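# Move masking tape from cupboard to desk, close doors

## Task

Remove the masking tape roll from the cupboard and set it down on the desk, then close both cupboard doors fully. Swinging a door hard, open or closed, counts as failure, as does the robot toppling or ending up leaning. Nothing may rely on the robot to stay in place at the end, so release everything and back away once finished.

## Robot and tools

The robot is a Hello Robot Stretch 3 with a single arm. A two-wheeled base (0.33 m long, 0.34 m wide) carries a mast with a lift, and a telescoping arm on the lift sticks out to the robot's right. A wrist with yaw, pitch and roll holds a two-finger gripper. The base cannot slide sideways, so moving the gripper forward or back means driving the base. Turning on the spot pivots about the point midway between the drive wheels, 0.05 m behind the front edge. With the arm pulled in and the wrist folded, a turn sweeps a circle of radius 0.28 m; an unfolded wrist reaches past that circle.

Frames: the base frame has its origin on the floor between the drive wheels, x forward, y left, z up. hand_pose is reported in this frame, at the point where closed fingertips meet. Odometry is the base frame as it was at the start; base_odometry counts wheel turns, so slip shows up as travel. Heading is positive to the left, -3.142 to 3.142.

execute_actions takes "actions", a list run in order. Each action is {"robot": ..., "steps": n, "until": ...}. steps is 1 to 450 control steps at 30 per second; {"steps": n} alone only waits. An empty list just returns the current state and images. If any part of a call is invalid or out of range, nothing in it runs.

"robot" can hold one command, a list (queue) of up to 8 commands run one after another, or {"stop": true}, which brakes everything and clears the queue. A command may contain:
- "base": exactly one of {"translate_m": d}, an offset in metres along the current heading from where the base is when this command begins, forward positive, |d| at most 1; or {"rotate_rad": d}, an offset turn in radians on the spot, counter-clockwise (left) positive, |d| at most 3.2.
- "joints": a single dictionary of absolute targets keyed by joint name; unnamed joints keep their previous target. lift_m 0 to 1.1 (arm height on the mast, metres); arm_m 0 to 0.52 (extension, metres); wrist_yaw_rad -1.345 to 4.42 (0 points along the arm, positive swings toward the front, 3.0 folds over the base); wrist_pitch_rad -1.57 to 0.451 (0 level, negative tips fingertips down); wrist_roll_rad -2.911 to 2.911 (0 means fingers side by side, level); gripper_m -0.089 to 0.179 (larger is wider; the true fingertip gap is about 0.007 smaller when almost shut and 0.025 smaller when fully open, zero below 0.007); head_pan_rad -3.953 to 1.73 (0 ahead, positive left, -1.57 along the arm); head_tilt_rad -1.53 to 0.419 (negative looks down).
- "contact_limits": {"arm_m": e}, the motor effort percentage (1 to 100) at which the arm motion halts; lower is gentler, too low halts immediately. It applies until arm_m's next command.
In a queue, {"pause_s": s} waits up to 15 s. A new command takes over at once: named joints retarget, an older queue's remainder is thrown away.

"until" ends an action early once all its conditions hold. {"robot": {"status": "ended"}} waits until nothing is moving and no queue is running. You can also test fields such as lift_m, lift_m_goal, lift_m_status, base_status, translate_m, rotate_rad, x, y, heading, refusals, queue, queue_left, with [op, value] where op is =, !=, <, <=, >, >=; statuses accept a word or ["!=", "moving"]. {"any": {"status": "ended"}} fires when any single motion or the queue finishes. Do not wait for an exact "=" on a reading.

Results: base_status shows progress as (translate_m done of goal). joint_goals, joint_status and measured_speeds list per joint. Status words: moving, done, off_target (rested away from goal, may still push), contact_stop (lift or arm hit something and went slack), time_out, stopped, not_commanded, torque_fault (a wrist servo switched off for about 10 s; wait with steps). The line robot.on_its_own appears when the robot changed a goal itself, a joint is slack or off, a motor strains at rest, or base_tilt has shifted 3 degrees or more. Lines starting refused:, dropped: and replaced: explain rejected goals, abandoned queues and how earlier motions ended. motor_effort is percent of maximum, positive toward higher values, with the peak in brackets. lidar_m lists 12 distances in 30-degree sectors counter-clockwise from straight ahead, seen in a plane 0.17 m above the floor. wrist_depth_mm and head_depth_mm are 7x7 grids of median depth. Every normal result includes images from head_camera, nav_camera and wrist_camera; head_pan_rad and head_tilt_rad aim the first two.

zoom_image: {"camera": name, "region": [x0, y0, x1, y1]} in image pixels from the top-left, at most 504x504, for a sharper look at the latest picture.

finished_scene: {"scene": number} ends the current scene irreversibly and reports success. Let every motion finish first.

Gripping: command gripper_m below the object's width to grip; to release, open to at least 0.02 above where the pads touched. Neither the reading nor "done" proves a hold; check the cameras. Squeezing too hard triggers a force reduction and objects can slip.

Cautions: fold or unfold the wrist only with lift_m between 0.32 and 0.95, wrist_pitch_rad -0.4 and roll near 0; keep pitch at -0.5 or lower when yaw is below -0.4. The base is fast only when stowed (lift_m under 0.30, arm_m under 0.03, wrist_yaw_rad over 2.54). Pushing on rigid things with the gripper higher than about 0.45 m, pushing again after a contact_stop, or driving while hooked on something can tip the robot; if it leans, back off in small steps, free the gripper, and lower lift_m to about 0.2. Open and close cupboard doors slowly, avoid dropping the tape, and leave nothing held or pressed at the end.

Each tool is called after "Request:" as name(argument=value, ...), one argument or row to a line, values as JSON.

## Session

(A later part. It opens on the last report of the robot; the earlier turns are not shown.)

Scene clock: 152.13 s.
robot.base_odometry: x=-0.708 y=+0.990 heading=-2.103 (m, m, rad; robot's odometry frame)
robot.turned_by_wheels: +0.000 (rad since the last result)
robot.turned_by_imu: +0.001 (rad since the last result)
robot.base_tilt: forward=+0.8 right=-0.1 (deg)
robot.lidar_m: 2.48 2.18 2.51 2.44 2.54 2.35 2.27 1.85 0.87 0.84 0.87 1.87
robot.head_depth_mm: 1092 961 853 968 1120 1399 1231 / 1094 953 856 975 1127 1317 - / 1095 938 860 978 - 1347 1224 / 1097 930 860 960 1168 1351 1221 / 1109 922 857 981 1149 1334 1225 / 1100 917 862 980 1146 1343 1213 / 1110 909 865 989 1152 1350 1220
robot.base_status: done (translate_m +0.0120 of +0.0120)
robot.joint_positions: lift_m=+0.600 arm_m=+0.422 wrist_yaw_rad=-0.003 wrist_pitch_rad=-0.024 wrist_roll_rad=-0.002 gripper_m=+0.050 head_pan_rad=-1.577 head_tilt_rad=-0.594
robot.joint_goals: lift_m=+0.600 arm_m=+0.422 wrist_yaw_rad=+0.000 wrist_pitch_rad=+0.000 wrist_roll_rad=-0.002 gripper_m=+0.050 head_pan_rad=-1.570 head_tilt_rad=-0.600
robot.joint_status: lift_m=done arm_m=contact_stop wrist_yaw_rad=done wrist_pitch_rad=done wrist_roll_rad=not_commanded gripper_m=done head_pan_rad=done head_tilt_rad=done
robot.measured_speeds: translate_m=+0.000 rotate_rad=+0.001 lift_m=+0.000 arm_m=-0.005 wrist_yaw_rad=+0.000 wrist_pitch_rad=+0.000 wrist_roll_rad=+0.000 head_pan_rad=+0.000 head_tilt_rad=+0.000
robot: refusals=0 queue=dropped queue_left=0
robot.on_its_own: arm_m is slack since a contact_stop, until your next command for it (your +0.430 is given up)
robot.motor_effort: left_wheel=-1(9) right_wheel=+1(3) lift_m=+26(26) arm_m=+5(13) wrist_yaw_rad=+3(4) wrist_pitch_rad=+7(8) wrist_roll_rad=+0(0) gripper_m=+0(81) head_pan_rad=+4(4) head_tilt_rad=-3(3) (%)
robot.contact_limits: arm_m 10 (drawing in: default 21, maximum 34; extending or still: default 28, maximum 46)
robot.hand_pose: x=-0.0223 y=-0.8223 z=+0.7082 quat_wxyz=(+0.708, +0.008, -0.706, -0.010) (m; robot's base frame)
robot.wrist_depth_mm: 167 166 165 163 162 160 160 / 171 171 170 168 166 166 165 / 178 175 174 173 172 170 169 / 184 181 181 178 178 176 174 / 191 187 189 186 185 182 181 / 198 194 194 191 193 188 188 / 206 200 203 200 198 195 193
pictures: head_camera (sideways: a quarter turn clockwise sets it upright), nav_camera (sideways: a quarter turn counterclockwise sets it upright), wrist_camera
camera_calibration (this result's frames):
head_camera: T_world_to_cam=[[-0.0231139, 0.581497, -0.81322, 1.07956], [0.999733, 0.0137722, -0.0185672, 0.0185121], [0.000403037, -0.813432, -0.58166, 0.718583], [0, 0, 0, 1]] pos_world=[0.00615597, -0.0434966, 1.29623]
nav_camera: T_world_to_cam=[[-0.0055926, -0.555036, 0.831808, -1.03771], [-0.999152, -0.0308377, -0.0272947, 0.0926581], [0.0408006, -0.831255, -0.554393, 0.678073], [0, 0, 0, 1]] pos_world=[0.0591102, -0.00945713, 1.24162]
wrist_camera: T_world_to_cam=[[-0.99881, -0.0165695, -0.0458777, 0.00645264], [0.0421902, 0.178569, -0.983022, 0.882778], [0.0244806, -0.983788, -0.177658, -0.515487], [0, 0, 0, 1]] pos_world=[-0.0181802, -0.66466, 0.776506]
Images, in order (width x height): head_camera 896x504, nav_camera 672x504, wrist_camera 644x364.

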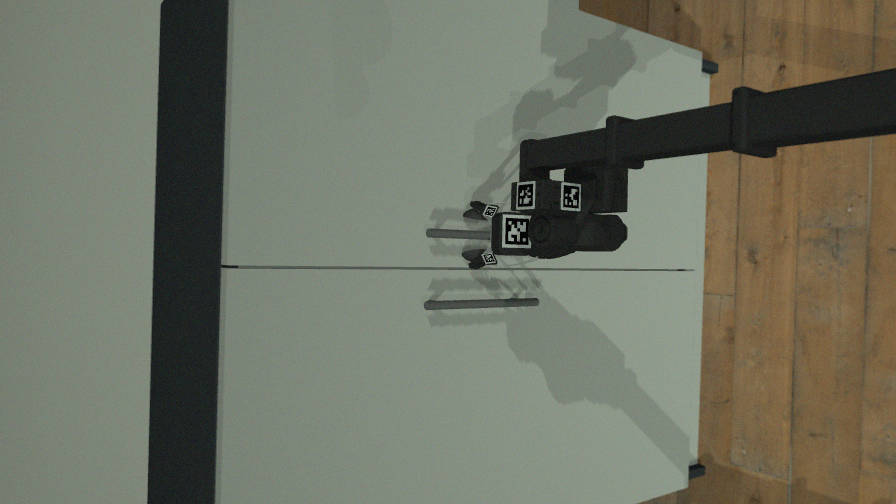

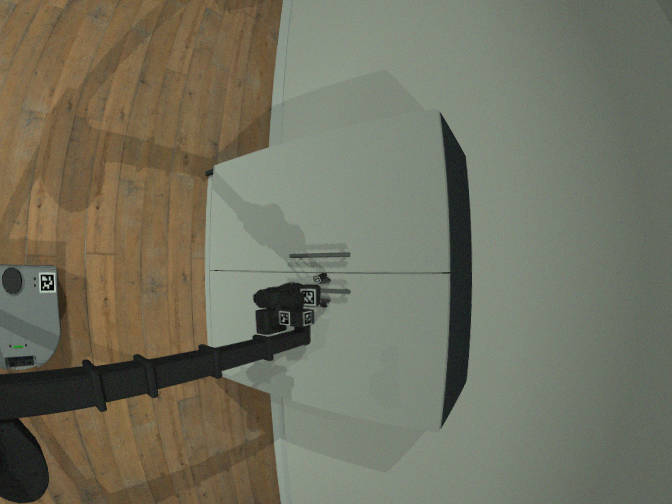

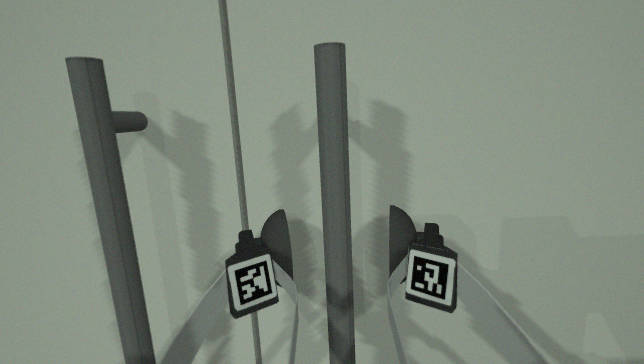

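Request:
execute_actions(
  actions=[
    {"robot":[{"joints":{"arm_m":0.417}},{"joints":{"gripper_m":-0.05}},{"joints":{"arm_m":0.395},"contact_limits":{"arm_m":30}}],"steps":450,"until":{"robot":{"status":"ended"}}},
  ],
)

Scene clock: 160.07 s.
robot.base_odometry: x=-0.708 y=+0.990 heading=-2.103 (m, m, rad; robot's odometry frame)
robot.turned_by_wheels: +0.000 (rad since the last result)
robot.turned_by_imu: +0.001 (rad since the last result)
robot.base_tilt: forward=+0.8 right=+0.0 (deg)
robot.lidar_m: 2.48 2.19 2.51 2.45 2.54 2.35 2.27 1.85 0.86 0.79 0.84 1.86
robot.head_depth_mm: 1088 955 843 960 1125 1398 1227 / 1091 947 842 962 1123 1298 - / 1095 938 835 949 - 1330 1227 / 1102 924 829 927 1095 1330 1228 / 1104 919 817 919 1090 1304 1221 / 1102 911 830 948 1108 1337 1218 / 1103 903 848 968 1134 1353 1213
robot.base_status: done (translate_m +0.0120 of +0.0120)
robot.joint_positions: lift_m=+0.600 arm_m=+0.395 wrist_yaw_rad=-0.008 wrist_pitch_rad=-0.022 wrist_roll_rad=-0.002 gripper_m=-0.045 head_pan_rad=-1.577 head_tilt_rad=-0.594
robot.joint_goals: lift_m=+0.600 arm_m=+0.395 wrist_yaw_rad=+0.000 wrist_pitch_rad=+0.000 wrist_roll_rad=-0.002 gripper_m=-0.047 head_pan_rad=-1.570 head_tilt_rad=-0.600
robot.joint_status: lift_m=done arm_m=done wrist_yaw_rad=done wrist_pitch_rad=done wrist_roll_rad=not_commanded gripper_m=done head_pan_rad=done head_tilt_rad=done
robot.measured_speeds: translate_m=+0.000 rotate_rad=+0.000 lift_m=+0.000 arm_m=+0.000 wrist_yaw_rad=+0.000 wrist_pitch_rad=+0.000 wrist_roll_rad=+0.000 head_pan_rad=+0.000 head_tilt_rad=+0.000
robot: refusals=0 queue=done queue_left=0
robot.motor_effort: left_wheel=-4(3) right_wheel=+2(3) lift_m=+26(26) arm_m=-4(8) wrist_yaw_rad=+7(7) wrist_pitch_rad=+7(7) wrist_roll_rad=+0(0) gripper_m=-26(100) head_pan_rad=+4(4) head_tilt_rad=-2(3) (%)
robot.contact_limits: arm_m 30 (drawing in: default 21, maximum 34; extending or still: default 28, maximum 46)
robot.hand_pose: x=-0.0235 y=-0.7960 z=+0.7087 quat_wxyz=(+0.708, +0.005, -0.706, -0.011) (m; robot's base frame)
robot.wrist_depth_mm: 150 145 162 163 165 167 168 / 155 151 167 165 170 172 173 / 142 155 171 172 176 177 179 / 134 162 176 178 182 182 185 / 133 167 180 147 187 189 192 / 139 175 172 153 195 197 199 / 188 180 179 197 201 204 206
pictures: head_camera (sideways: a quarter turn clockwise sets it upright), nav_camera (sideways: a quarter turn counterclockwise sets it upright), wrist_camera
camera_calibration (this result's frames):
head_camera: T_world_to_cam=[[-0.0231133, 0.5815, -0.813218, 1.07955], [0.999733, 0.0137712, -0.0185671, 0.018512], [0.000402177, -0.81343, -0.581663, 0.718587], [0, 0, 0, 1]] pos_world=[0.00615592, -0.0434966, 1.29623]
nav_camera: T_world_to_cam=[[-0.00559322, -0.555039, 0.831806, -1.03771], [-0.999152, -0.0308366, -0.0272948, 0.0926583], [0.0407997, -0.831253, -0.554396, 0.678077], [0, 0, 0, 1]] pos_world=[0.0591102, -0.00945697, 1.24162]
wrist_camera: T_world_to_cam=[[-0.998879, -0.0117968, -0.0458365, 0.00943536], [0.0430434, 0.176322, -0.983391, 0.877159], [0.0196829, -0.984262, -0.175616, -0.491488], [0, 0, 0, 1]] pos_world=[-0.0186572, -0.638304, 0.776709]
Images, in order (width x height): head_camera 896x504, nav_camera 672x504, wrist_camera 644x364.

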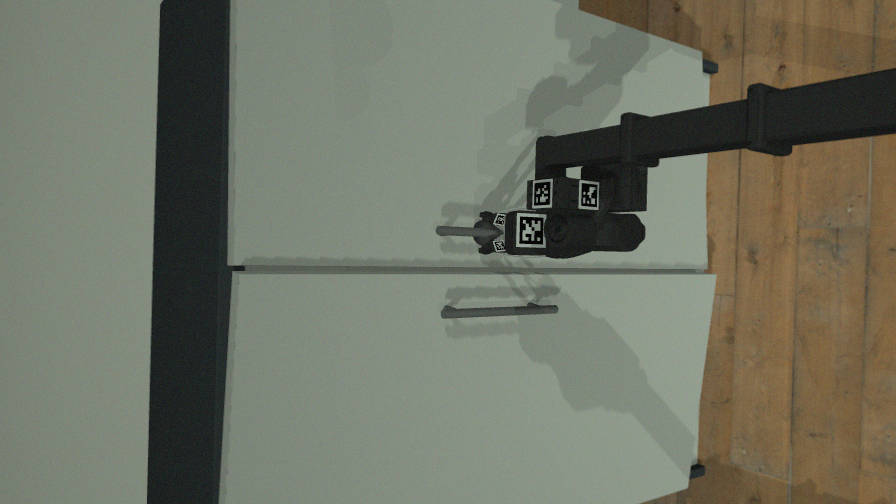

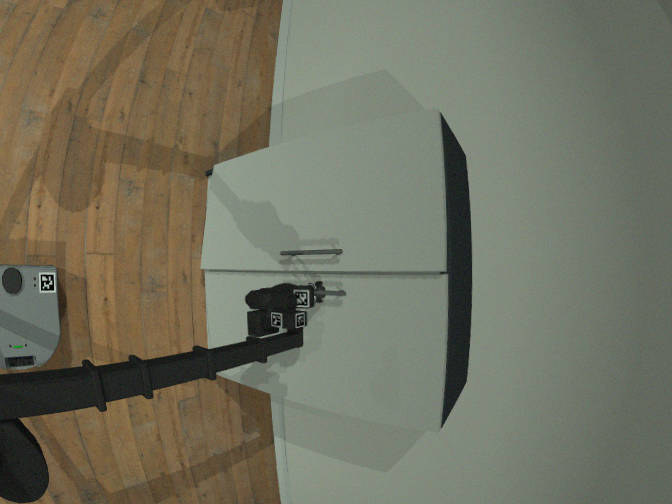

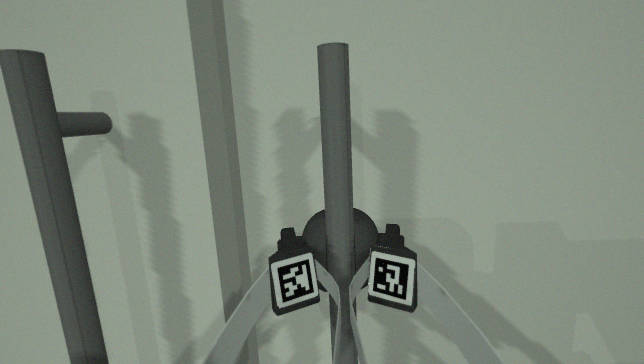

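Request:
execute_actions(
  actions=[
    {"robot":[{"base":{"translate_m":-0.012},"joints":{"arm_m":0.355},"contact_limits":{"arm_m":30}},{"base":{"translate_m":-0.025},"joints":{"arm_m":0.315,"wrist_yaw_rad":0.05},"contact_limits":{"arm_m":30}},{"base":{"translate_m":-0.032},"joints":{"arm_m":0.28,"wrist_yaw_rad":0.12},"contact_limits":{"arm_m":30}}],"steps":450,"until":{"robot":{"status":"ended"}}},
  ],
)

Scene clock: 181.87 s.
robot.base_odometry: x=-0.673 y=+1.049 heading=-2.103 (m, m, rad; robot's odometry frame)
robot.turned_by_wheels: +0.000 (rad since the last result)
robot.turned_by_imu: +0.002 (rad since the last result)
robot.base_tilt: forward=+0.8 right=+0.0 (deg)
robot.lidar_m: 2.55 2.25 2.50 2.45 2.54 2.28 2.20 1.84 0.81 0.68 0.79 1.87
robot.head_depth_mm: 1087 952 810 946 1689 1463 1227 / 1093 943 774 897 1067 1315 - / 1093 1039 737 851 983 - 1222 / 1098 1030 709 812 900 1170 1230 / 1099 1009 728 846 981 1201 1237 / 1105 913 767 879 1039 1265 1220 / 1102 902 795 918 1091 1329 1210
robot.base_status: done (translate_m -0.0320 of -0.0320)
robot.joint_positions: lift_m=+0.600 arm_m=+0.280 wrist_yaw_rad=+0.116 wrist_pitch_rad=-0.023 wrist_roll_rad=-0.002 gripper_m=-0.027 head_pan_rad=-1.577 head_tilt_rad=-0.594
robot.joint_goals: lift_m=+0.600 arm_m=+0.280 wrist_yaw_rad=+0.120 wrist_pitch_rad=+0.000 wrist_roll_rad=-0.002 gripper_m=-0.028 head_pan_rad=-1.570 head_tilt_rad=-0.600
robot.joint_status: lift_m=done arm_m=done wrist_yaw_rad=done wrist_pitch_rad=done wrist_roll_rad=not_commanded gripper_m=done head_pan_rad=done head_tilt_rad=done
robot.measured_speeds: translate_m=+0.000 rotate_rad=+0.000 lift_m=+0.000 arm_m=+0.000 wrist_yaw_rad=+0.000 wrist_pitch_rad=+0.000 wrist_roll_rad=+0.000 head_pan_rad=+0.000 head_tilt_rad=+0.000
robot: refusals=0 queue=done queue_left=0
robot.on_its_own: gripper_m is held at -0.028, not at your -0.050, by its stall guard, which is not easing now
robot.motor_effort: left_wheel=+1(15) right_wheel=+1(8) lift_m=+27(26) arm_m=-4(4) wrist_yaw_rad=+4(28) wrist_pitch_rad=+6(7) wrist_roll_rad=+0(0) gripper_m=-20(27) head_pan_rad=+4(5) head_tilt_rad=-3(2) (%)
robot.contact_limits: arm_m 30 (drawing in: default 21, maximum 34; extending or still: default 28, maximum 46)
robot.hand_pose: x=+0.0080 y=-0.6793 z=+0.7085 quat_wxyz=(+0.707, +0.049, -0.704, +0.032) (m; robot's base frame)
robot.wrist_depth_mm: 256 227 159 165 176 187 199 / 269 236 164 168 181 193 206 / 283 239 170 171 187 199 214 / 302 248 175 177 193 206 222 / 314 263 201 150 200 214 231 / 333 275 213 155 209 222 241 / 355 285 240 197 213 234 249
pictures: head_camera (sideways: a quarter turn clockwise sets it upright), nav_camera (sideways: a quarter turn counterclockwise sets it upright), wrist_camera
camera_calibration (this result's frames):
head_camera: T_world_to_cam=[[-0.023113, 0.581528, -0.813198, 1.07953], [0.999733, 0.0137717, -0.0185665, 0.0185112], [0.000402196, -0.81341, -0.581691, 0.718622], [0, 0, 0, 1]] pos_world=[0.00615592, -0.0434964, 1.29623]
nav_camera: T_world_to_cam=[[-0.00559345, -0.555067, 0.831787, -1.03768], [-0.999152, -0.0308355, -0.027296, 0.0926599], [0.0407997, -0.831234, -0.554424, 0.678114], [0, 0, 0, 1]] pos_world=[0.0591102, -0.00945494, 1.24162]
wrist_camera: T_world_to_cam=[[-0.989814, -0.134781, -0.0458565, -0.0413156], [0.0208681, 0.181265, -0.983213, 0.858381], [0.140831, -0.974155, -0.176606, -0.37069], [0, 0, 0, 1]] pos_world=[-0.00660302, -0.522272, 0.776611]
Images, in order (width x height): head_camera 896x504, nav_camera 672x504, wrist_camera 644x364.

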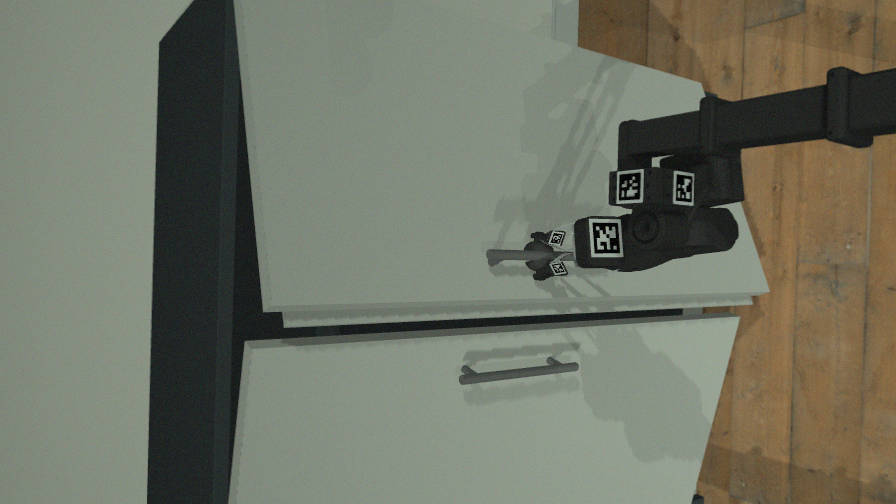

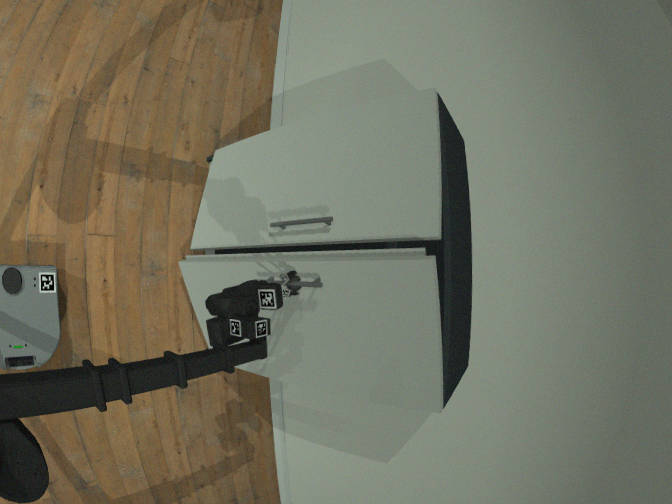

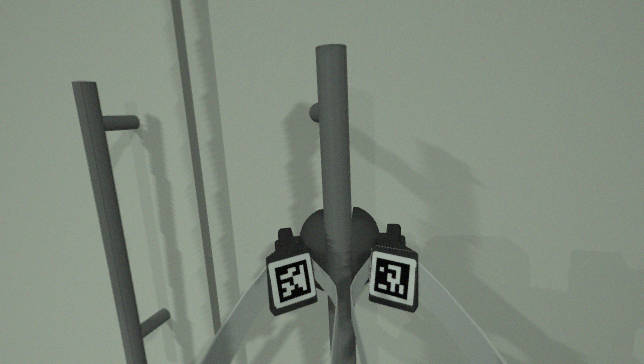

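Request:
execute_actions(
  actions=[
    {"robot":{"base":{"translate_m":-0.52},"joints":{"arm_m":0.234,"wrist_yaw_rad":0.15}},"steps":60,"until":{"robot":{"translate_m":["<=",-0.025]}}},
    {"robot":{"joints":{"arm_m":0.21,"wrist_yaw_rad":0.2}},"steps":60,"until":{"robot":{"translate_m":["<=",-0.055]}}},
    {"robot":{"joints":{"arm_m":0.189,"wrist_yaw_rad":0.25}},"steps":60,"until":{"robot":{"translate_m":["<=",-0.09]}}},
    {"robot":{"joints":{"arm_m":0.17,"wrist_yaw_rad":0.3}},"steps":60,"until":{"robot":{"translate_m":["<=",-0.13]}}},
    {"robot":{"joints":{"arm_m":0.154,"wrist_yaw_rad":0.35}},"steps":60,"until":{"robot":{"translate_m":["<=",-0.17]}}},
    {"robot":{"joints":{"arm_m":0.148,"wrist_yaw_rad":0.4}},"steps":60,"until":{"robot":{"translate_m":["<=",-0.205]}}},
    {"robot":{"joints":{"arm_m":0.143,"wrist_yaw_rad":0.45}},"steps":60,"until":{"robot":{"translate_m":["<=",-0.235]}}},
    {"robot":{"joints":{"arm_m":0.139,"wrist_yaw_rad":0.5}},"steps":60,"until":{"robot":{"translate_m":["<=",-0.265]}}},
    {"robot":{"joints":{"arm_m":0.138,"wrist_yaw_rad":0.55}},"steps":60,"until":{"robot":{"translate_m":["<=",-0.297]}}},
    {"robot":{"joints":{"wrist_yaw_rad":0.6}},"steps":60,"until":{"robot":{"translate_m":["<=",-0.328]}}},
    {"robot":{"joints":{"wrist_yaw_rad":0.65}},"steps":60,"until":{"robot":{"translate_m":["<=",-0.36]}}},
    {"robot":{"joints":{"arm_m":0.141,"wrist_yaw_rad":0.7}},"steps":60,"until":{"robot":{"translate_m":["<=",-0.39]}}},
    {"robot":{"joints":{"arm_m":0.146,"wrist_yaw_rad":0.75}},"steps":60,"until":{"robot":{"translate_m":["<=",-0.42]}}},
    {"robot":{"joints":{"arm_m":0.152,"wrist_yaw_rad":0.8}},"steps":60,"until":{"robot":{"translate_m":["<=",-0.455]}}},
    {"robot":{"joints":{"arm_m":0.16,"wrist_yaw_rad":0.85}},"steps":60,"until":{"robot":{"translate_m":["<=",-0.485]}}},
    {"robot":{"joints":{"arm_m":0.167,"wrist_yaw_rad":0.92,"head_pan_rad":-1.1}},"steps":120,"until":{"robot":{"status":"ended"}}},
  ],
)

Scene clock: 222.07 s.
robot.base_odometry: x=-0.409 y=+1.498 heading=-2.103 (m, m, rad; robot's odometry frame)
robot.turned_by_wheels: +0.000 (rad since the last result)
robot.turned_by_imu: +0.002 (rad since the last result)
robot.base_tilt: forward=+0.7 right=+0.1 (deg)
robot.lidar_m: 3.06 2.73 2.54 2.45 2.37 1.74 1.68 1.75 1.35 0.70 0.46 1.09
robot.head_depth_mm: 1077 992 1055 1397 1625 1464 1294 / 1128 1053 688 843 1151 1460 1180 / 1190 1167 606 646 790 1024 1202 / 1243 1160 1439 529 625 748 972 / 1313 1289 1435 1426 1585 1411 1200 / 1400 1128 1043 1179 1381 1444 1212 / 1476 1033 1125 1362 1654 1445 1213
robot.base_status: done (translate_m -0.5200 of -0.5200)
robot.joint_positions: lift_m=+0.600 arm_m=+0.166 wrist_yaw_rad=+0.961 wrist_pitch_rad=-0.026 wrist_roll_rad=-0.002 gripper_m=-0.027 head_pan_rad=-1.107 head_tilt_rad=-0.594
robot.joint_goals: lift_m=+0.600 arm_m=+0.167 wrist_yaw_rad=+0.920 wrist_pitch_rad=+0.000 wrist_roll_rad=-0.002 gripper_m=-0.028 head_pan_rad=-1.100 head_tilt_rad=-0.600
robot.joint_status: lift_m=done arm_m=done wrist_yaw_rad=off_target wrist_pitch_rad=done wrist_roll_rad=not_commanded gripper_m=done head_pan_rad=done head_tilt_rad=done
robot.measured_speeds: translate_m=+0.000 rotate_rad=+0.000 lift_m=+0.000 arm_m=+0.000 wrist_yaw_rad=+0.000 wrist_pitch_rad=+0.000 wrist_roll_rad=+0.000 head_pan_rad=+0.000 head_tilt_rad=+0.000
robot: refusals=0 queue=dropped queue_left=0
robot.on_its_own: gripper_m is held at -0.028, not at your -0.050, by its stall guard, which is not easing now; wrist_yaw_rad is at rest, and its effort (-36) is outside its rest range (-12 to +12)
robot.motor_effort: left_wheel=+10(14) right_wheel=-5(11) lift_m=+26(27) arm_m=+8(11) wrist_yaw_rad=-36(51) wrist_pitch_rad=+7(7) wrist_roll_rad=+0(0) gripper_m=-22(23) head_pan_rad=+5(40) head_tilt_rad=-2(1) (%)
robot.hand_pose: x=+0.1880 y=-0.4577 z=+0.7078 quat_wxyz=(+0.632, +0.335, -0.622, +0.319) (m; robot's base frame)
robot.wrist_depth_mm: - - 152 169 193 220 265 / - - 157 168 200 230 274 / - - 162 169 205 239 289 / - - 167 178 212 248 301 / - - 173 150 224 260 317 / - - 186 157 239 272 334 / - - 187 196 233 290 350
pictures: head_camera (sideways: a quarter turn clockwise sets it upright), nav_camera (sideways: a quarter turn counterclockwise sets it upright), wrist_camera
camera_calibration (this result's frames):
head_camera: T_world_to_cam=[[-0.283732, 0.508139, -0.813198, 1.08112], [0.885313, 0.464624, -0.0185665, 0.0192091], [0.368397, -0.725203, -0.581691, 0.716377], [0, 0, 0, 1]] pos_world=[0.0258304, -0.038764, 1.29623]
nav_camera: T_world_to_cam=[[0.246159, -0.49753, 0.831787, -1.03922], [-0.877074, -0.479578, -0.027296, 0.0919152], [0.412488, -0.72282, -0.554423, 0.675846], [0, 0, 0, 1]] pos_world=[0.0576517, 0.0155534, 1.24162]
wrist_camera: T_world_to_cam=[[-0.55626, -0.829739, -0.0459192, -0.232854], [-0.123898, 0.137448, -0.98273, 0.82059], [0.82172, -0.540964, -0.17926, -0.108107], [0, 0, 0, 1]] pos_world=[0.0609763, -0.364478, 0.776346]
Images, in order (width x height): head_camera 896x504, nav_camera 672x504, wrist_camera 644x364.

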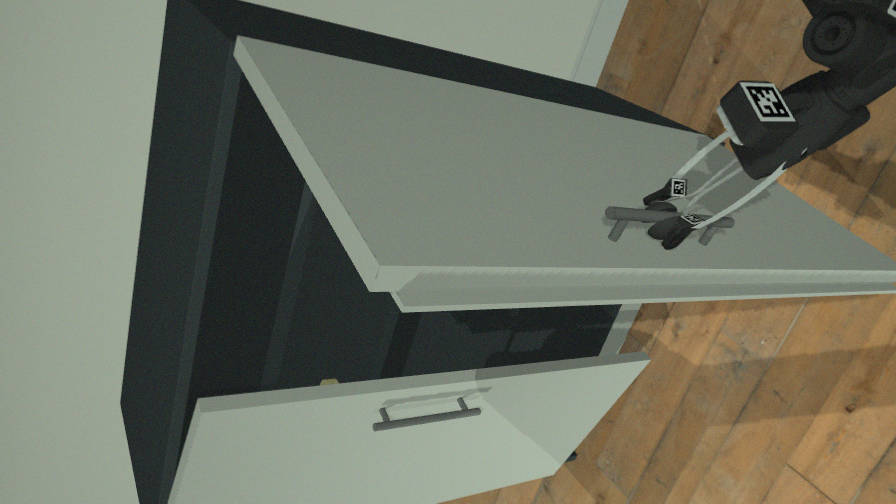

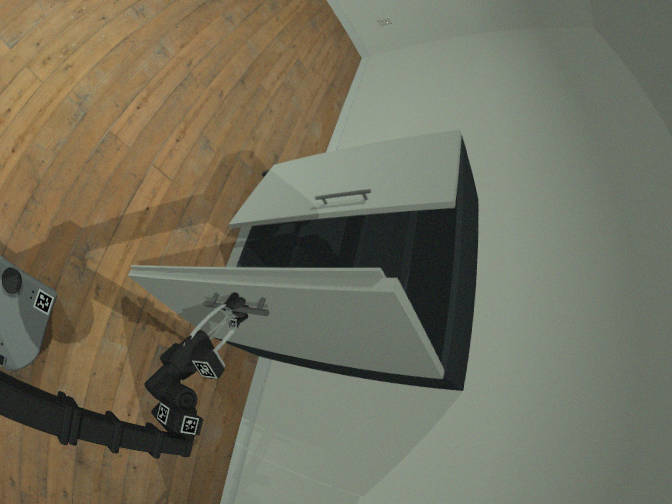

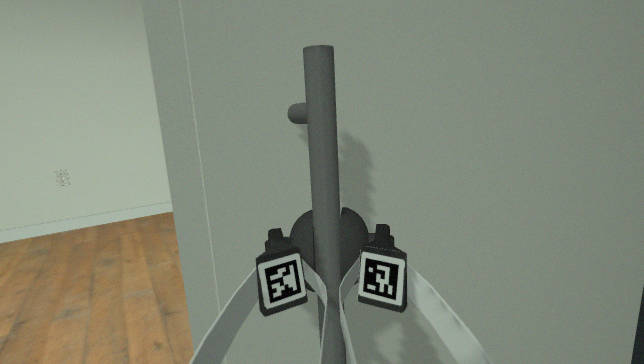

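Request:
execute_actions(
  actions=[
    {"robot":{"base":{"translate_m":0.323},"joints":{"arm_m":0.145,"wrist_yaw_rad":0.91,"head_pan_rad":-1.4}},"steps":60,"until":{"robot":{"translate_m":[">=",0.02]}}},
    {"robot":{"joints":{"arm_m":0.138,"wrist_yaw_rad":0.85}},"steps":60,"until":{"robot":{"translate_m":[">=",0.05]}}},
    {"robot":{"joints":{"arm_m":0.132,"wrist_yaw_rad":0.8}},"steps":60,"until":{"robot":{"translate_m":[">=",0.083]}}},
    {"robot":{"joints":{"arm_m":0.128,"wrist_yaw_rad":0.75}},"steps":60,"until":{"robot":{"translate_m":[">=",0.115]}}},
    {"robot":{"joints":{"arm_m":0.127,"wrist_yaw_rad":0.7}},"steps":60,"until":{"robot":{"translate_m":[">=",0.146]}}},
    {"robot":{"joints":{"wrist_yaw_rad":0.65}},"steps":60,"until":{"robot":{"translate_m":[">=",0.177]}}},
    {"robot":{"joints":{"arm_m":0.13,"wrist_yaw_rad":0.6}},"steps":60,"until":{"robot":{"translate_m":[">=",0.208]}}},
    {"robot":{"joints":{"arm_m":0.134,"wrist_yaw_rad":0.55}},"steps":60,"until":{"robot":{"translate_m":[">=",0.24]}}},
    {"robot":{"joints":{"arm_m":0.14,"wrist_yaw_rad":0.5}},"steps":60,"until":{"robot":{"translate_m":[">=",0.27]}}},
    {"robot":{"joints":{"arm_m":0.147,"wrist_yaw_rad":0.45}},"steps":60,"until":{"robot":{"translate_m":[">=",0.30]}}},
    {"robot":{"joints":{"wrist_yaw_rad":0.4}},"steps":120,"until":{"robot":{"status":"ended"}}},
    {"robot":{"joints":{"gripper_m":0.04}},"steps":120,"until":{"robot":{"status":"ended"}}},
  ],
)

Scene clock: 264.03 s.
robot.base_odometry: x=-0.573 y=+1.219 heading=-2.103 (m, m, rad; robot's odometry frame)
robot.turned_by_wheels: +0.000 (rad since the last result)
robot.turned_by_imu: +0.000 (rad since the last result)
robot.base_tilt: forward=+0.8 right=+0.0 (deg)
robot.lidar_m: 2.75 2.43 2.54 2.45 2.55 2.08 2.00 1.85 1.35 0.53 0.53 1.86
robot.head_depth_mm: 1058 957 744 896 1638 1467 1301 / 1074 1046 677 783 960 1226 - / 1098 1039 621 693 826 986 - / 1121 1030 586 622 711 856 1128 / 1144 1138 1340 633 1097 1285 1201 / 1165 1007 828 927 1113 1340 1216 / 1203 896 859 1005 1216 1404 1214
robot.base_status: done (translate_m +0.3230 of +0.3230)
robot.joint_positions: lift_m=+0.600 arm_m=+0.147 wrist_yaw_rad=+0.398 wrist_pitch_rad=-0.023 wrist_roll_rad=-0.002 gripper_m=+0.040 head_pan_rad=-1.393 head_tilt_rad=-0.594
robot.joint_goals: lift_m=+0.600 arm_m=+0.147 wrist_yaw_rad=+0.400 wrist_pitch_rad=+0.000 wrist_roll_rad=-0.002 gripper_m=+0.040 head_pan_rad=-1.400 head_tilt_rad=-0.600
robot.joint_status: lift_m=done arm_m=done wrist_yaw_rad=done wrist_pitch_rad=done wrist_roll_rad=not_commanded gripper_m=done head_pan_rad=done head_tilt_rad=done
robot.measured_speeds: translate_m=+0.000 rotate_rad=+0.000 lift_m=+0.000 arm_m=+0.000 wrist_yaw_rad=+0.000 wrist_pitch_rad=+0.000 wrist_roll_rad=+0.000 head_pan_rad=+0.000 head_tilt_rad=+0.000
robot: refusals=0 queue=done queue_left=0
robot.motor_effort: left_wheel=+1(13) right_wheel=-1(6) lift_m=+26(26) arm_m=+3(8) wrist_yaw_rad=+2(40) wrist_pitch_rad=+7(7) wrist_roll_rad=+0(0) gripper_m=+0(80) head_pan_rad=-5(32) head_tilt_rad=-2(2) (%)
robot.hand_pose: x=+0.0775 y=-0.5273 z=+0.7084 quat_wxyz=(+0.696, +0.148, -0.691, +0.131) (m; robot's base frame)
robot.wrist_depth_mm: - 549 160 177 198 228 267 / - 581 164 174 205 236 274 / - 618 171 179 213 245 289 / - 665 177 186 220 255 305 / - 711 182 193 238 263 320 / - 776 204 198 - 278 337 / - - 194 203 245 293 356
pictures: head_camera (sideways: a quarter turn clockwise sets it upright), nav_camera (sideways: a quarter turn counterclockwise sets it upright), wrist_camera
camera_calibration (this result's frames):
head_camera: T_world_to_cam=[[-0.129059, 0.567504, -0.813193, 1.08017], [0.980359, 0.196345, -0.0185663, 0.0186291], [0.14913, -0.799617, -0.581698, 0.717724], [0, 0, 0, 1]] pos_world=[0.0141085, -0.0427528, 1.29623]
nav_camera: T_world_to_cam=[[0.0959984, -0.546738, 0.831782, -1.0383], [-0.976668, -0.213014, -0.0272964, 0.0925232], [0.192106, -0.809754, -0.554431, 0.6772], [0, 0, 0, 1]] pos_world=[0.0599453, 0.00039812, 1.24162]
wrist_camera: T_world_to_cam=[[-0.913195, -0.404931, -0.0458801, -0.100405], [-0.0304426, 0.180052, -0.983186, 0.83266], [0.406383, -0.896444, -0.17675, -0.211917], [0, 0, 0, 1]] pos_world=[0.0197783, -0.380551, 0.776597]
Images, in order (width x height): head_camera 896x504, nav_camera 672x504, wrist_camera 644x364.

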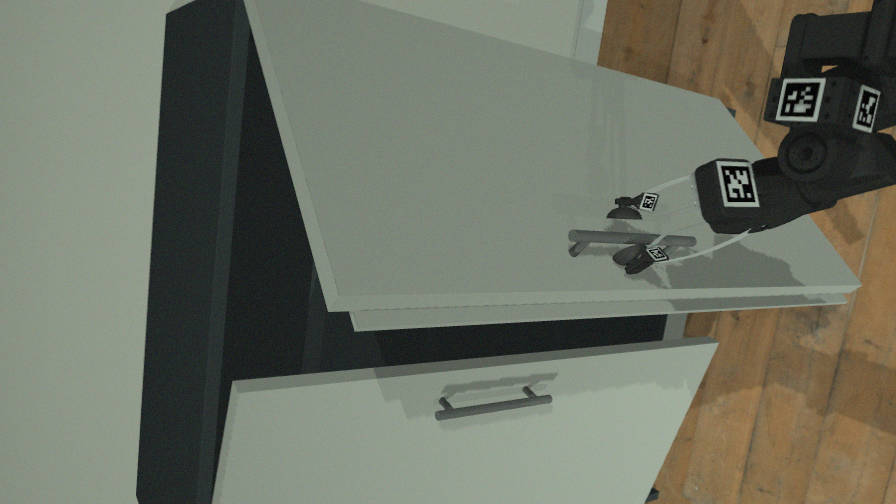

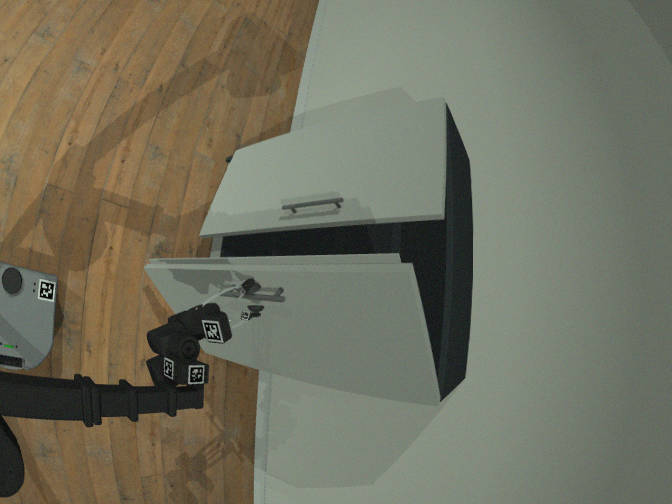

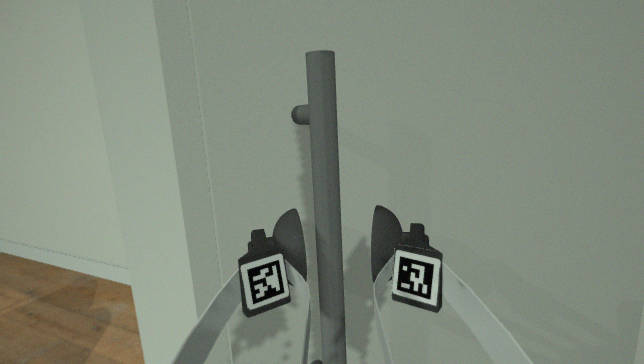

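Request:
execute_actions(
  actions=[
    {"robot":{"base":{"translate_m":-0.015},"joints":{"arm_m":0.03}},"steps":120,"until":{"robot":{"arm_m":["<",0.06]}}},
    {"robot":{"base":{"translate_m":0.45},"joints":{"wrist_yaw_rad":-0.2,"gripper_m":0.06,"head_pan_rad":-1.57}},"steps":200,"until":{"robot":{"translate_m":[">",0.33]}}},
    {"robot":{"joints":{"arm_m":0.24}},"steps":200,"until":{"robot":{"status":"ended"}}},
  ],
)

Scene clock: 291.83 s.
robot.base_odometry: x=-0.794 y=+0.844 heading=-2.103 (m, m, rad; robot's odometry frame)
robot.turned_by_wheels: +0.000 (rad since the last result)
robot.turned_by_imu: +0.001 (rad since the last result)
robot.base_tilt: forward=+0.8 right=-0.1 (deg)
robot.lidar_m: 2.31 2.03 2.51 2.45 2.54 2.52 2.43 1.85 0.58 0.75 0.85 1.86
robot.head_depth_mm: 1091 1064 1301 1186 1340 1052 1152 / 1089 1045 1293 1182 1341 1422 - / 1089 938 758 851 1009 - 1198 / 1101 928 785 892 1036 1243 1222 / 1098 919 806 923 1090 1317 1222 / 1101 914 840 963 1131 1378 1218 / 1110 1172 898 1552 1736 1450 1211
robot.base_status: done (translate_m +0.4500 of +0.4500)
robot.joint_positions: lift_m=+0.600 arm_m=+0.240 wrist_yaw_rad=-0.199 wrist_pitch_rad=-0.022 wrist_roll_rad=-0.002 gripper_m=+0.060 head_pan_rad=-1.563 head_tilt_rad=-0.594
robot.joint_goals: lift_m=+0.600 arm_m=+0.240 wrist_yaw_rad=-0.200 wrist_pitch_rad=+0.000 wrist_roll_rad=-0.002 gripper_m=+0.060 head_pan_rad=-1.570 head_tilt_rad=-0.600
robot.joint_status: lift_m=done arm_m=done wrist_yaw_rad=done wrist_pitch_rad=done wrist_roll_rad=not_commanded gripper_m=done head_pan_rad=done head_tilt_rad=done
robot.measured_speeds: translate_m=+0.000 rotate_rad=+0.000 lift_m=+0.000 arm_m=+0.000 wrist_yaw_rad=+0.000 wrist_pitch_rad=+0.000 wrist_roll_rad=+0.000 head_pan_rad=+0.000 head_tilt_rad=+0.000
robot: refusals=0 queue=done queue_left=0
robot.motor_effort: left_wheel=+1(10) right_wheel=-1(5) lift_m=+27(25) arm_m=+4(2) wrist_yaw_rad=-2(3) wrist_pitch_rad=+6(6) wrist_roll_rad=+0(0) gripper_m=+0(71) head_pan_rad=-4(25) head_tilt_rad=-3(3) (%)
robot.hand_pose: x=-0.0719 y=-0.6352 z=+0.7087 quat_wxyz=(+0.704, -0.062, -0.703, -0.078) (m; robot's base frame)
robot.wrist_depth_mm: 262 260 253 251 807 730 537 / 271 265 264 257 822 740 538 / 280 276 271 264 845 674 505 / 291 287 281 272 890 746 555 / 301 297 292 282 895 789 566 / 314 308 301 294 650 654 565 / 324 319 312 305 527 560 559
pictures: head_camera (sideways: a quarter turn clockwise sets it upright), nav_camera (sideways: a quarter turn counterclockwise sets it upright), wrist_camera
camera_calibration (this result's frames):
head_camera: T_world_to_cam=[[-0.0310888, 0.581163, -0.813193, 1.07957], [0.99945, 0.0274858, -0.0185663, 0.0185127], [0.0115612, -0.813323, -0.581698, 0.718563], [0, 0, 0, 1]] pos_world=[0.00675263, -0.0434915, 1.29623]
nav_camera: T_world_to_cam=[[0.00202204, -0.555099, 0.831782, -1.03772], [-0.998635, -0.0445396, -0.0272964, 0.0926572], [0.0521994, -0.830591, -0.554431, 0.678054], [0, 0, 0, 1]] pos_world=[0.059235, -0.00872628, 1.24162]
wrist_camera: T_world_to_cam=[[-0.983001, 0.177782, -0.0458556, 0.0845299], [0.075692, 0.164868, -0.983407, 0.845989], [-0.167272, -0.970161, -0.175522, -0.336763], [0, 0, 0, 1]] pos_world=[-0.0372728, -0.481219, 0.776719]
Images, in order (width x height): head_camera 896x504, nav_camera 672x504, wrist_camera 644x364.

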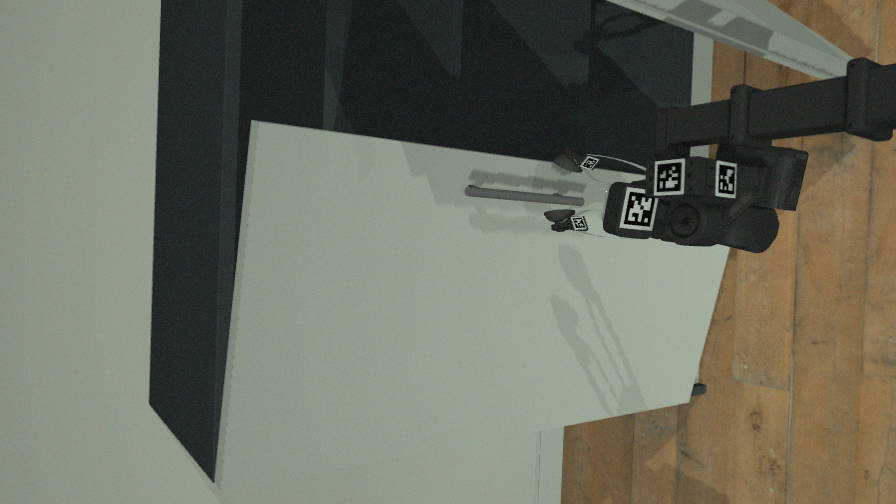

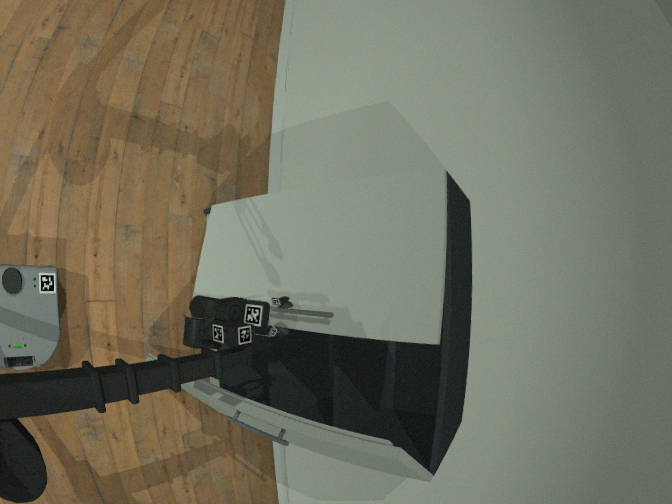

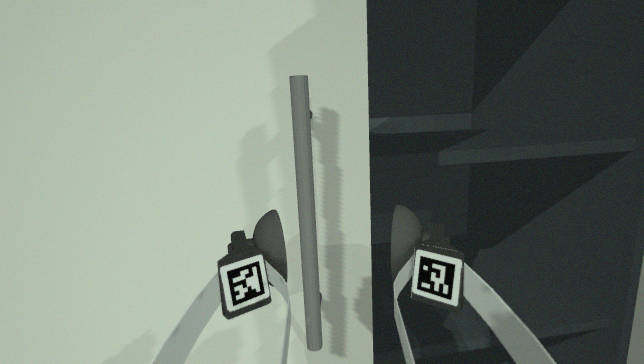

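Request:
execute_actions(
  actions=[
    {"robot":[{"joints":{"arm_m":0.322},"contact_limits":{"arm_m":12}},{"joints":{"gripper_m":-0.03}}],"steps":450,"until":{"robot":{"status":"ended"}}},
  ],
)

Scene clock: 301.20 s.
robot.base_odometry: x=-0.794 y=+0.844 heading=-2.103 (m, m, rad; robot's odometry frame)
robot.turned_by_wheels: +0.000 (rad since the last result)
robot.turned_by_imu: +0.001 (rad since the last result)
robot.base_tilt: forward=+0.8 right=+0.0 (deg)
robot.lidar_m: 2.31 2.03 2.51 2.45 2.54 2.52 2.44 1.85 0.58 0.75 0.85 1.87
robot.head_depth_mm: 1086 1062 1308 1189 1343 1350 1155 / 1085 1045 1291 1178 1291 1399 - / 1092 936 761 858 998 1357 1232 / 1102 931 785 892 1037 1262 1227 / 1099 921 811 926 1084 1302 1228 / 1101 908 836 968 1134 1370 1220 / 1103 1178 896 1563 1735 1430 1209
robot.base_status: done (translate_m +0.4500 of +0.4500)
robot.joint_positions: lift_m=+0.600 arm_m=+0.322 wrist_yaw_rad=-0.186 wrist_pitch_rad=-0.022 wrist_roll_rad=-0.002 gripper_m=-0.028 head_pan_rad=-1.563 head_tilt_rad=-0.594
robot.joint_goals: lift_m=+0.600 arm_m=+0.322 wrist_yaw_rad=-0.200 wrist_pitch_rad=+0.000 wrist_roll_rad=-0.002 gripper_m=-0.030 head_pan_rad=-1.570 head_tilt_rad=-0.600
robot.joint_status: lift_m=done arm_m=done wrist_yaw_rad=done wrist_pitch_rad=done wrist_roll_rad=not_commanded gripper_m=done head_pan_rad=done head_tilt_rad=done
robot.measured_speeds: translate_m=+0.000 rotate_rad=+0.000 lift_m=+0.000 arm_m=+0.000 wrist_yaw_rad=+0.000 wrist_pitch_rad=+0.000 wrist_roll_rad=+0.000 head_pan_rad=+0.000 head_tilt_rad=+0.000
robot: refusals=0 queue=done queue_left=0
robot.motor_effort: left_wheel=+9(8) right_wheel=-7(6) lift_m=+26(26) arm_m=+4(2) wrist_yaw_rad=-11(13) wrist_pitch_rad=+6(6) wrist_roll_rad=+0(0) gripper_m=-39(93) head_pan_rad=-4(4) head_tilt_rad=-2(2) (%)
robot.contact_limits: arm_m 12 (drawing in: default 21, maximum 34; extending or still: default 28, maximum 46)
robot.hand_pose: x=-0.0688 y=-0.7178 z=+0.7087 quat_wxyz=(+0.704, -0.058, -0.704, -0.074) (m; robot's base frame)
robot.wrist_depth_mm: 186 182 179 177 175 731 536 / 193 188 185 180 180 747 547 / 199 195 191 187 185 684 510 / 206 204 198 193 192 712 540 / 215 210 205 161 819 810 573 / 223 219 212 171 685 666 562 / 231 226 219 214 213 512 501
pictures: head_camera (sideways: a quarter turn clockwise sets it upright), nav_camera (sideways: a quarter turn counterclockwise sets it upright), wrist_camera
camera_calibration (this result's frames):
head_camera: T_world_to_cam=[[-0.0310885, 0.581163, -0.813193, 1.07957], [0.99945, 0.0274853, -0.0185663, 0.0185127], [0.0115608, -0.813323, -0.581698, 0.718563], [0, 0, 0, 1]] pos_world=[0.00675261, -0.0434915, 1.29623]
nav_camera: T_world_to_cam=[[0.00202177, -0.555099, 0.831782, -1.03772], [-0.998635, -0.0445392, -0.0272964, 0.0926572], [0.052199, -0.830591, -0.554431, 0.678054], [0, 0, 0, 1]] pos_world=[0.059235, -0.00872631, 1.24162]
wrist_camera: T_world_to_cam=[[-0.985121, 0.165633, -0.0458608, 0.093402], [0.0736545, 0.165781, -0.983408, 0.859896], [-0.155282, -0.972154, -0.175514, -0.417019], [0, 0, 0, 1]] pos_world=[-0.0360784, -0.563431, 0.77672]
Images, in order (width x height): head_camera 896x504, nav_camera 672x504, wrist_camera 644x364.

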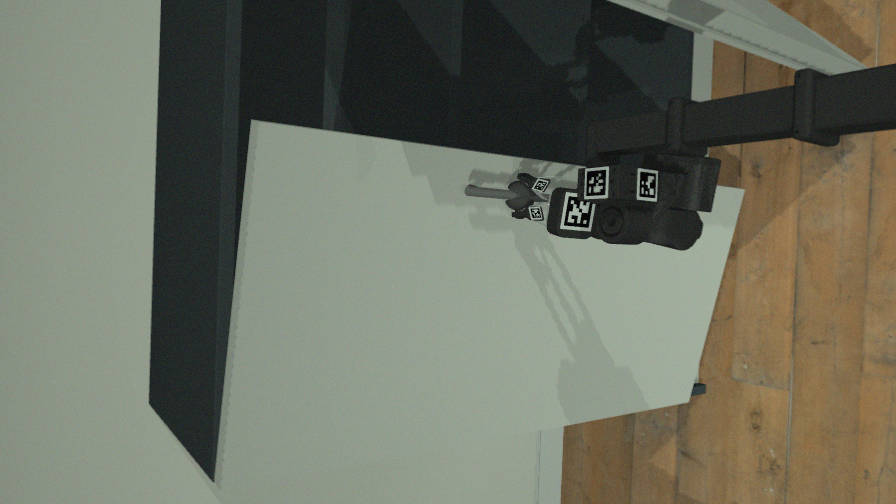

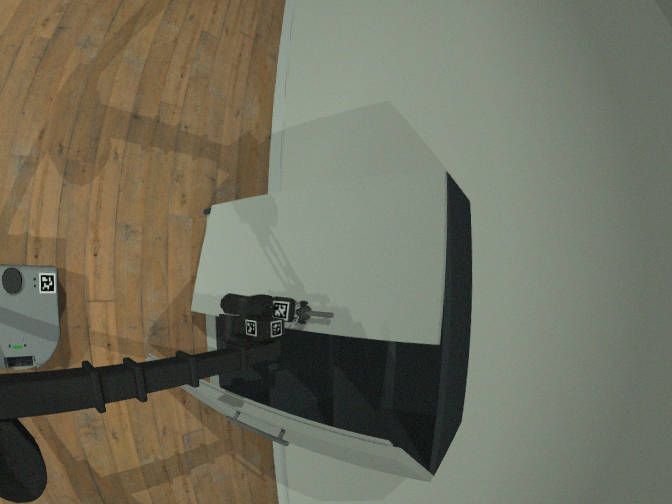

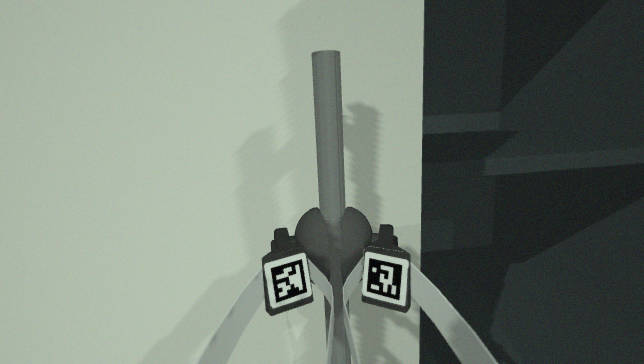

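Request:
execute_actions(
  actions=[
    {"robot":[{"base":{"translate_m":0.05},"joints":{"arm_m":0.25,"wrist_yaw_rad":-0.25}},{"base":{"translate_m":0.057},"joints":{"arm_m":0.198,"wrist_yaw_rad":-0.32}},{"base":{"translate_m":0.068},"joints":{"arm_m":0.157,"wrist_yaw_rad":-0.39}},{"base":{"translate_m":0.028},"joints":{"arm_m":0.136}}],"steps":450,"until":{"robot":{"status":"ended"}}},
    {"robot":{"joints":{"gripper_m":0.04,"head_pan_rad":-1.75}},"steps":120,"until":{"robot":{"status":"ended"}}},
  ],
)

Scene clock: 321.27 s.
robot.base_odometry: x=-0.897 y=+0.669 heading=-2.103 (m, m, rad; robot's odometry frame)
robot.turned_by_wheels: +0.000 (rad since the last result)
robot.turned_by_imu: +0.000 (rad since the last result)
robot.base_tilt: forward=+0.8 right=+0.0 (deg)
robot.lidar_m: 2.11 1.85 2.51 2.42 2.55 2.73 2.64 1.85 0.65 0.67 1.36 1.86
robot.head_depth_mm: 1160 1193 1383 1393 1533 1442 1205 / 1147 1051 661 774 1343 1431 1227 / 1128 1038 679 759 860 1027 - / 1110 1027 711 808 932 1072 - / 1098 918 754 859 1012 1215 1222 / 1081 912 797 922 1142 1361 1219 / 1063 1160 1304 1485 1653 1436 1221
robot.base_status: done (translate_m +0.0280 of +0.0280)
robot.joint_positions: lift_m=+0.600 arm_m=+0.136 wrist_yaw_rad=-0.388 wrist_pitch_rad=-0.022 wrist_roll_rad=-0.002 gripper_m=+0.040 head_pan_rad=-1.743 head_tilt_rad=-0.594
robot.joint_goals: lift_m=+0.600 arm_m=+0.136 wrist_yaw_rad=-0.390 wrist_pitch_rad=+0.000 wrist_roll_rad=-0.002 gripper_m=+0.040 head_pan_rad=-1.750 head_tilt_rad=-0.600
robot.joint_status: lift_m=done arm_m=done wrist_yaw_rad=done wrist_pitch_rad=done wrist_roll_rad=not_commanded gripper_m=done head_pan_rad=done head_tilt_rad=done
robot.measured_speeds: translate_m=+0.000 rotate_rad=+0.000 lift_m=+0.000 arm_m=+0.000 wrist_yaw_rad=+0.000 wrist_pitch_rad=+0.000 wrist_roll_rad=+0.000 head_pan_rad=+0.000 head_tilt_rad=+0.000
robot: refusals=0 queue=done queue_left=0
robot.motor_effort: left_wheel=+2(20) right_wheel=-3(11) lift_m=+26(26) arm_m=-4(3) wrist_yaw_rad=-2(41) wrist_pitch_rad=+6(7) wrist_roll_rad=+0(0) gripper_m=+0(83) head_pan_rad=-4(24) head_tilt_rad=-2(3) (%)
robot.hand_pose: x=-0.1182 y=-0.5180 z=+0.7088 quat_wxyz=(+0.693, -0.128, -0.694, -0.144) (m; robot's base frame)
robot.wrist_depth_mm: 338 319 300 280 264 803 553 / 356 332 310 289 269 815 537 / 365 340 322 299 278 792 545 / 390 357 330 311 290 853 531 / 788 378 347 321 298 837 523 / 801 392 368 330 - 833 518 / 816 409 369 344 323 865 511
pictures: head_camera (sideways: a quarter turn clockwise sets it upright), nav_camera (sideways: a quarter turn counterclockwise sets it upright), wrist_camera
camera_calibration (this result's frames):
head_camera: T_world_to_cam=[[0.0733167, 0.577357, -0.813193, 1.07893], [0.98826, -0.151646, -0.0185663, 0.0185809], [-0.134037, -0.802285, -0.581698, 0.719451], [0, 0, 0, 1]] pos_world=[-0.00103361, -0.0429074, 1.29623]
nav_camera: T_world_to_cam=[[-0.0972552, -0.546516, 0.831782, -1.03712], [-0.990507, 0.134721, -0.0272964, 0.0926076], [-0.0971409, -0.826541, -0.554431, 0.678965], [0, 0, 0, 1]] pos_world=[0.0568187, -0.0180856, 1.24162]
wrist_camera: T_world_to_cam=[[-0.93198, 0.359599, -0.0458506, 0.118427], [0.105277, 0.147454, -0.98345, 0.824741], [-0.346887, -0.921383, -0.175282, -0.226943], [0, 0, 0, 1]] pos_world=[-0.0551782, -0.373299, 0.776743]
Images, in order (width x height): head_camera 896x504, nav_camera 672x504, wrist_camera 644x364.

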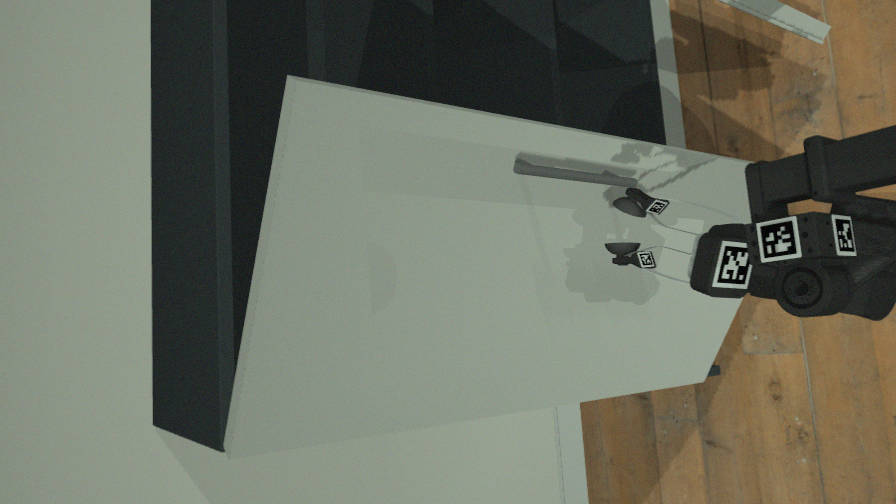

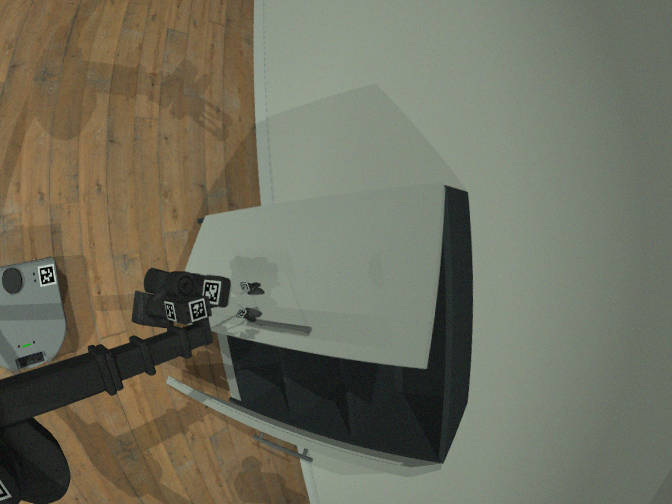

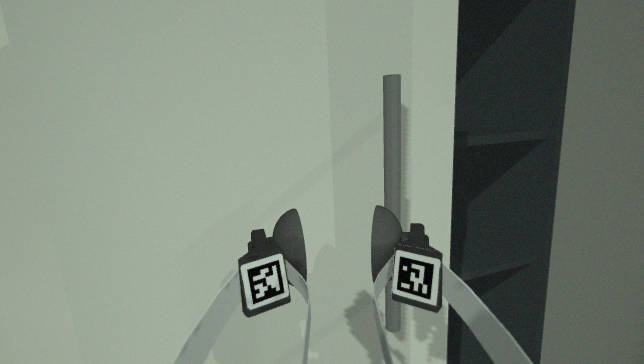

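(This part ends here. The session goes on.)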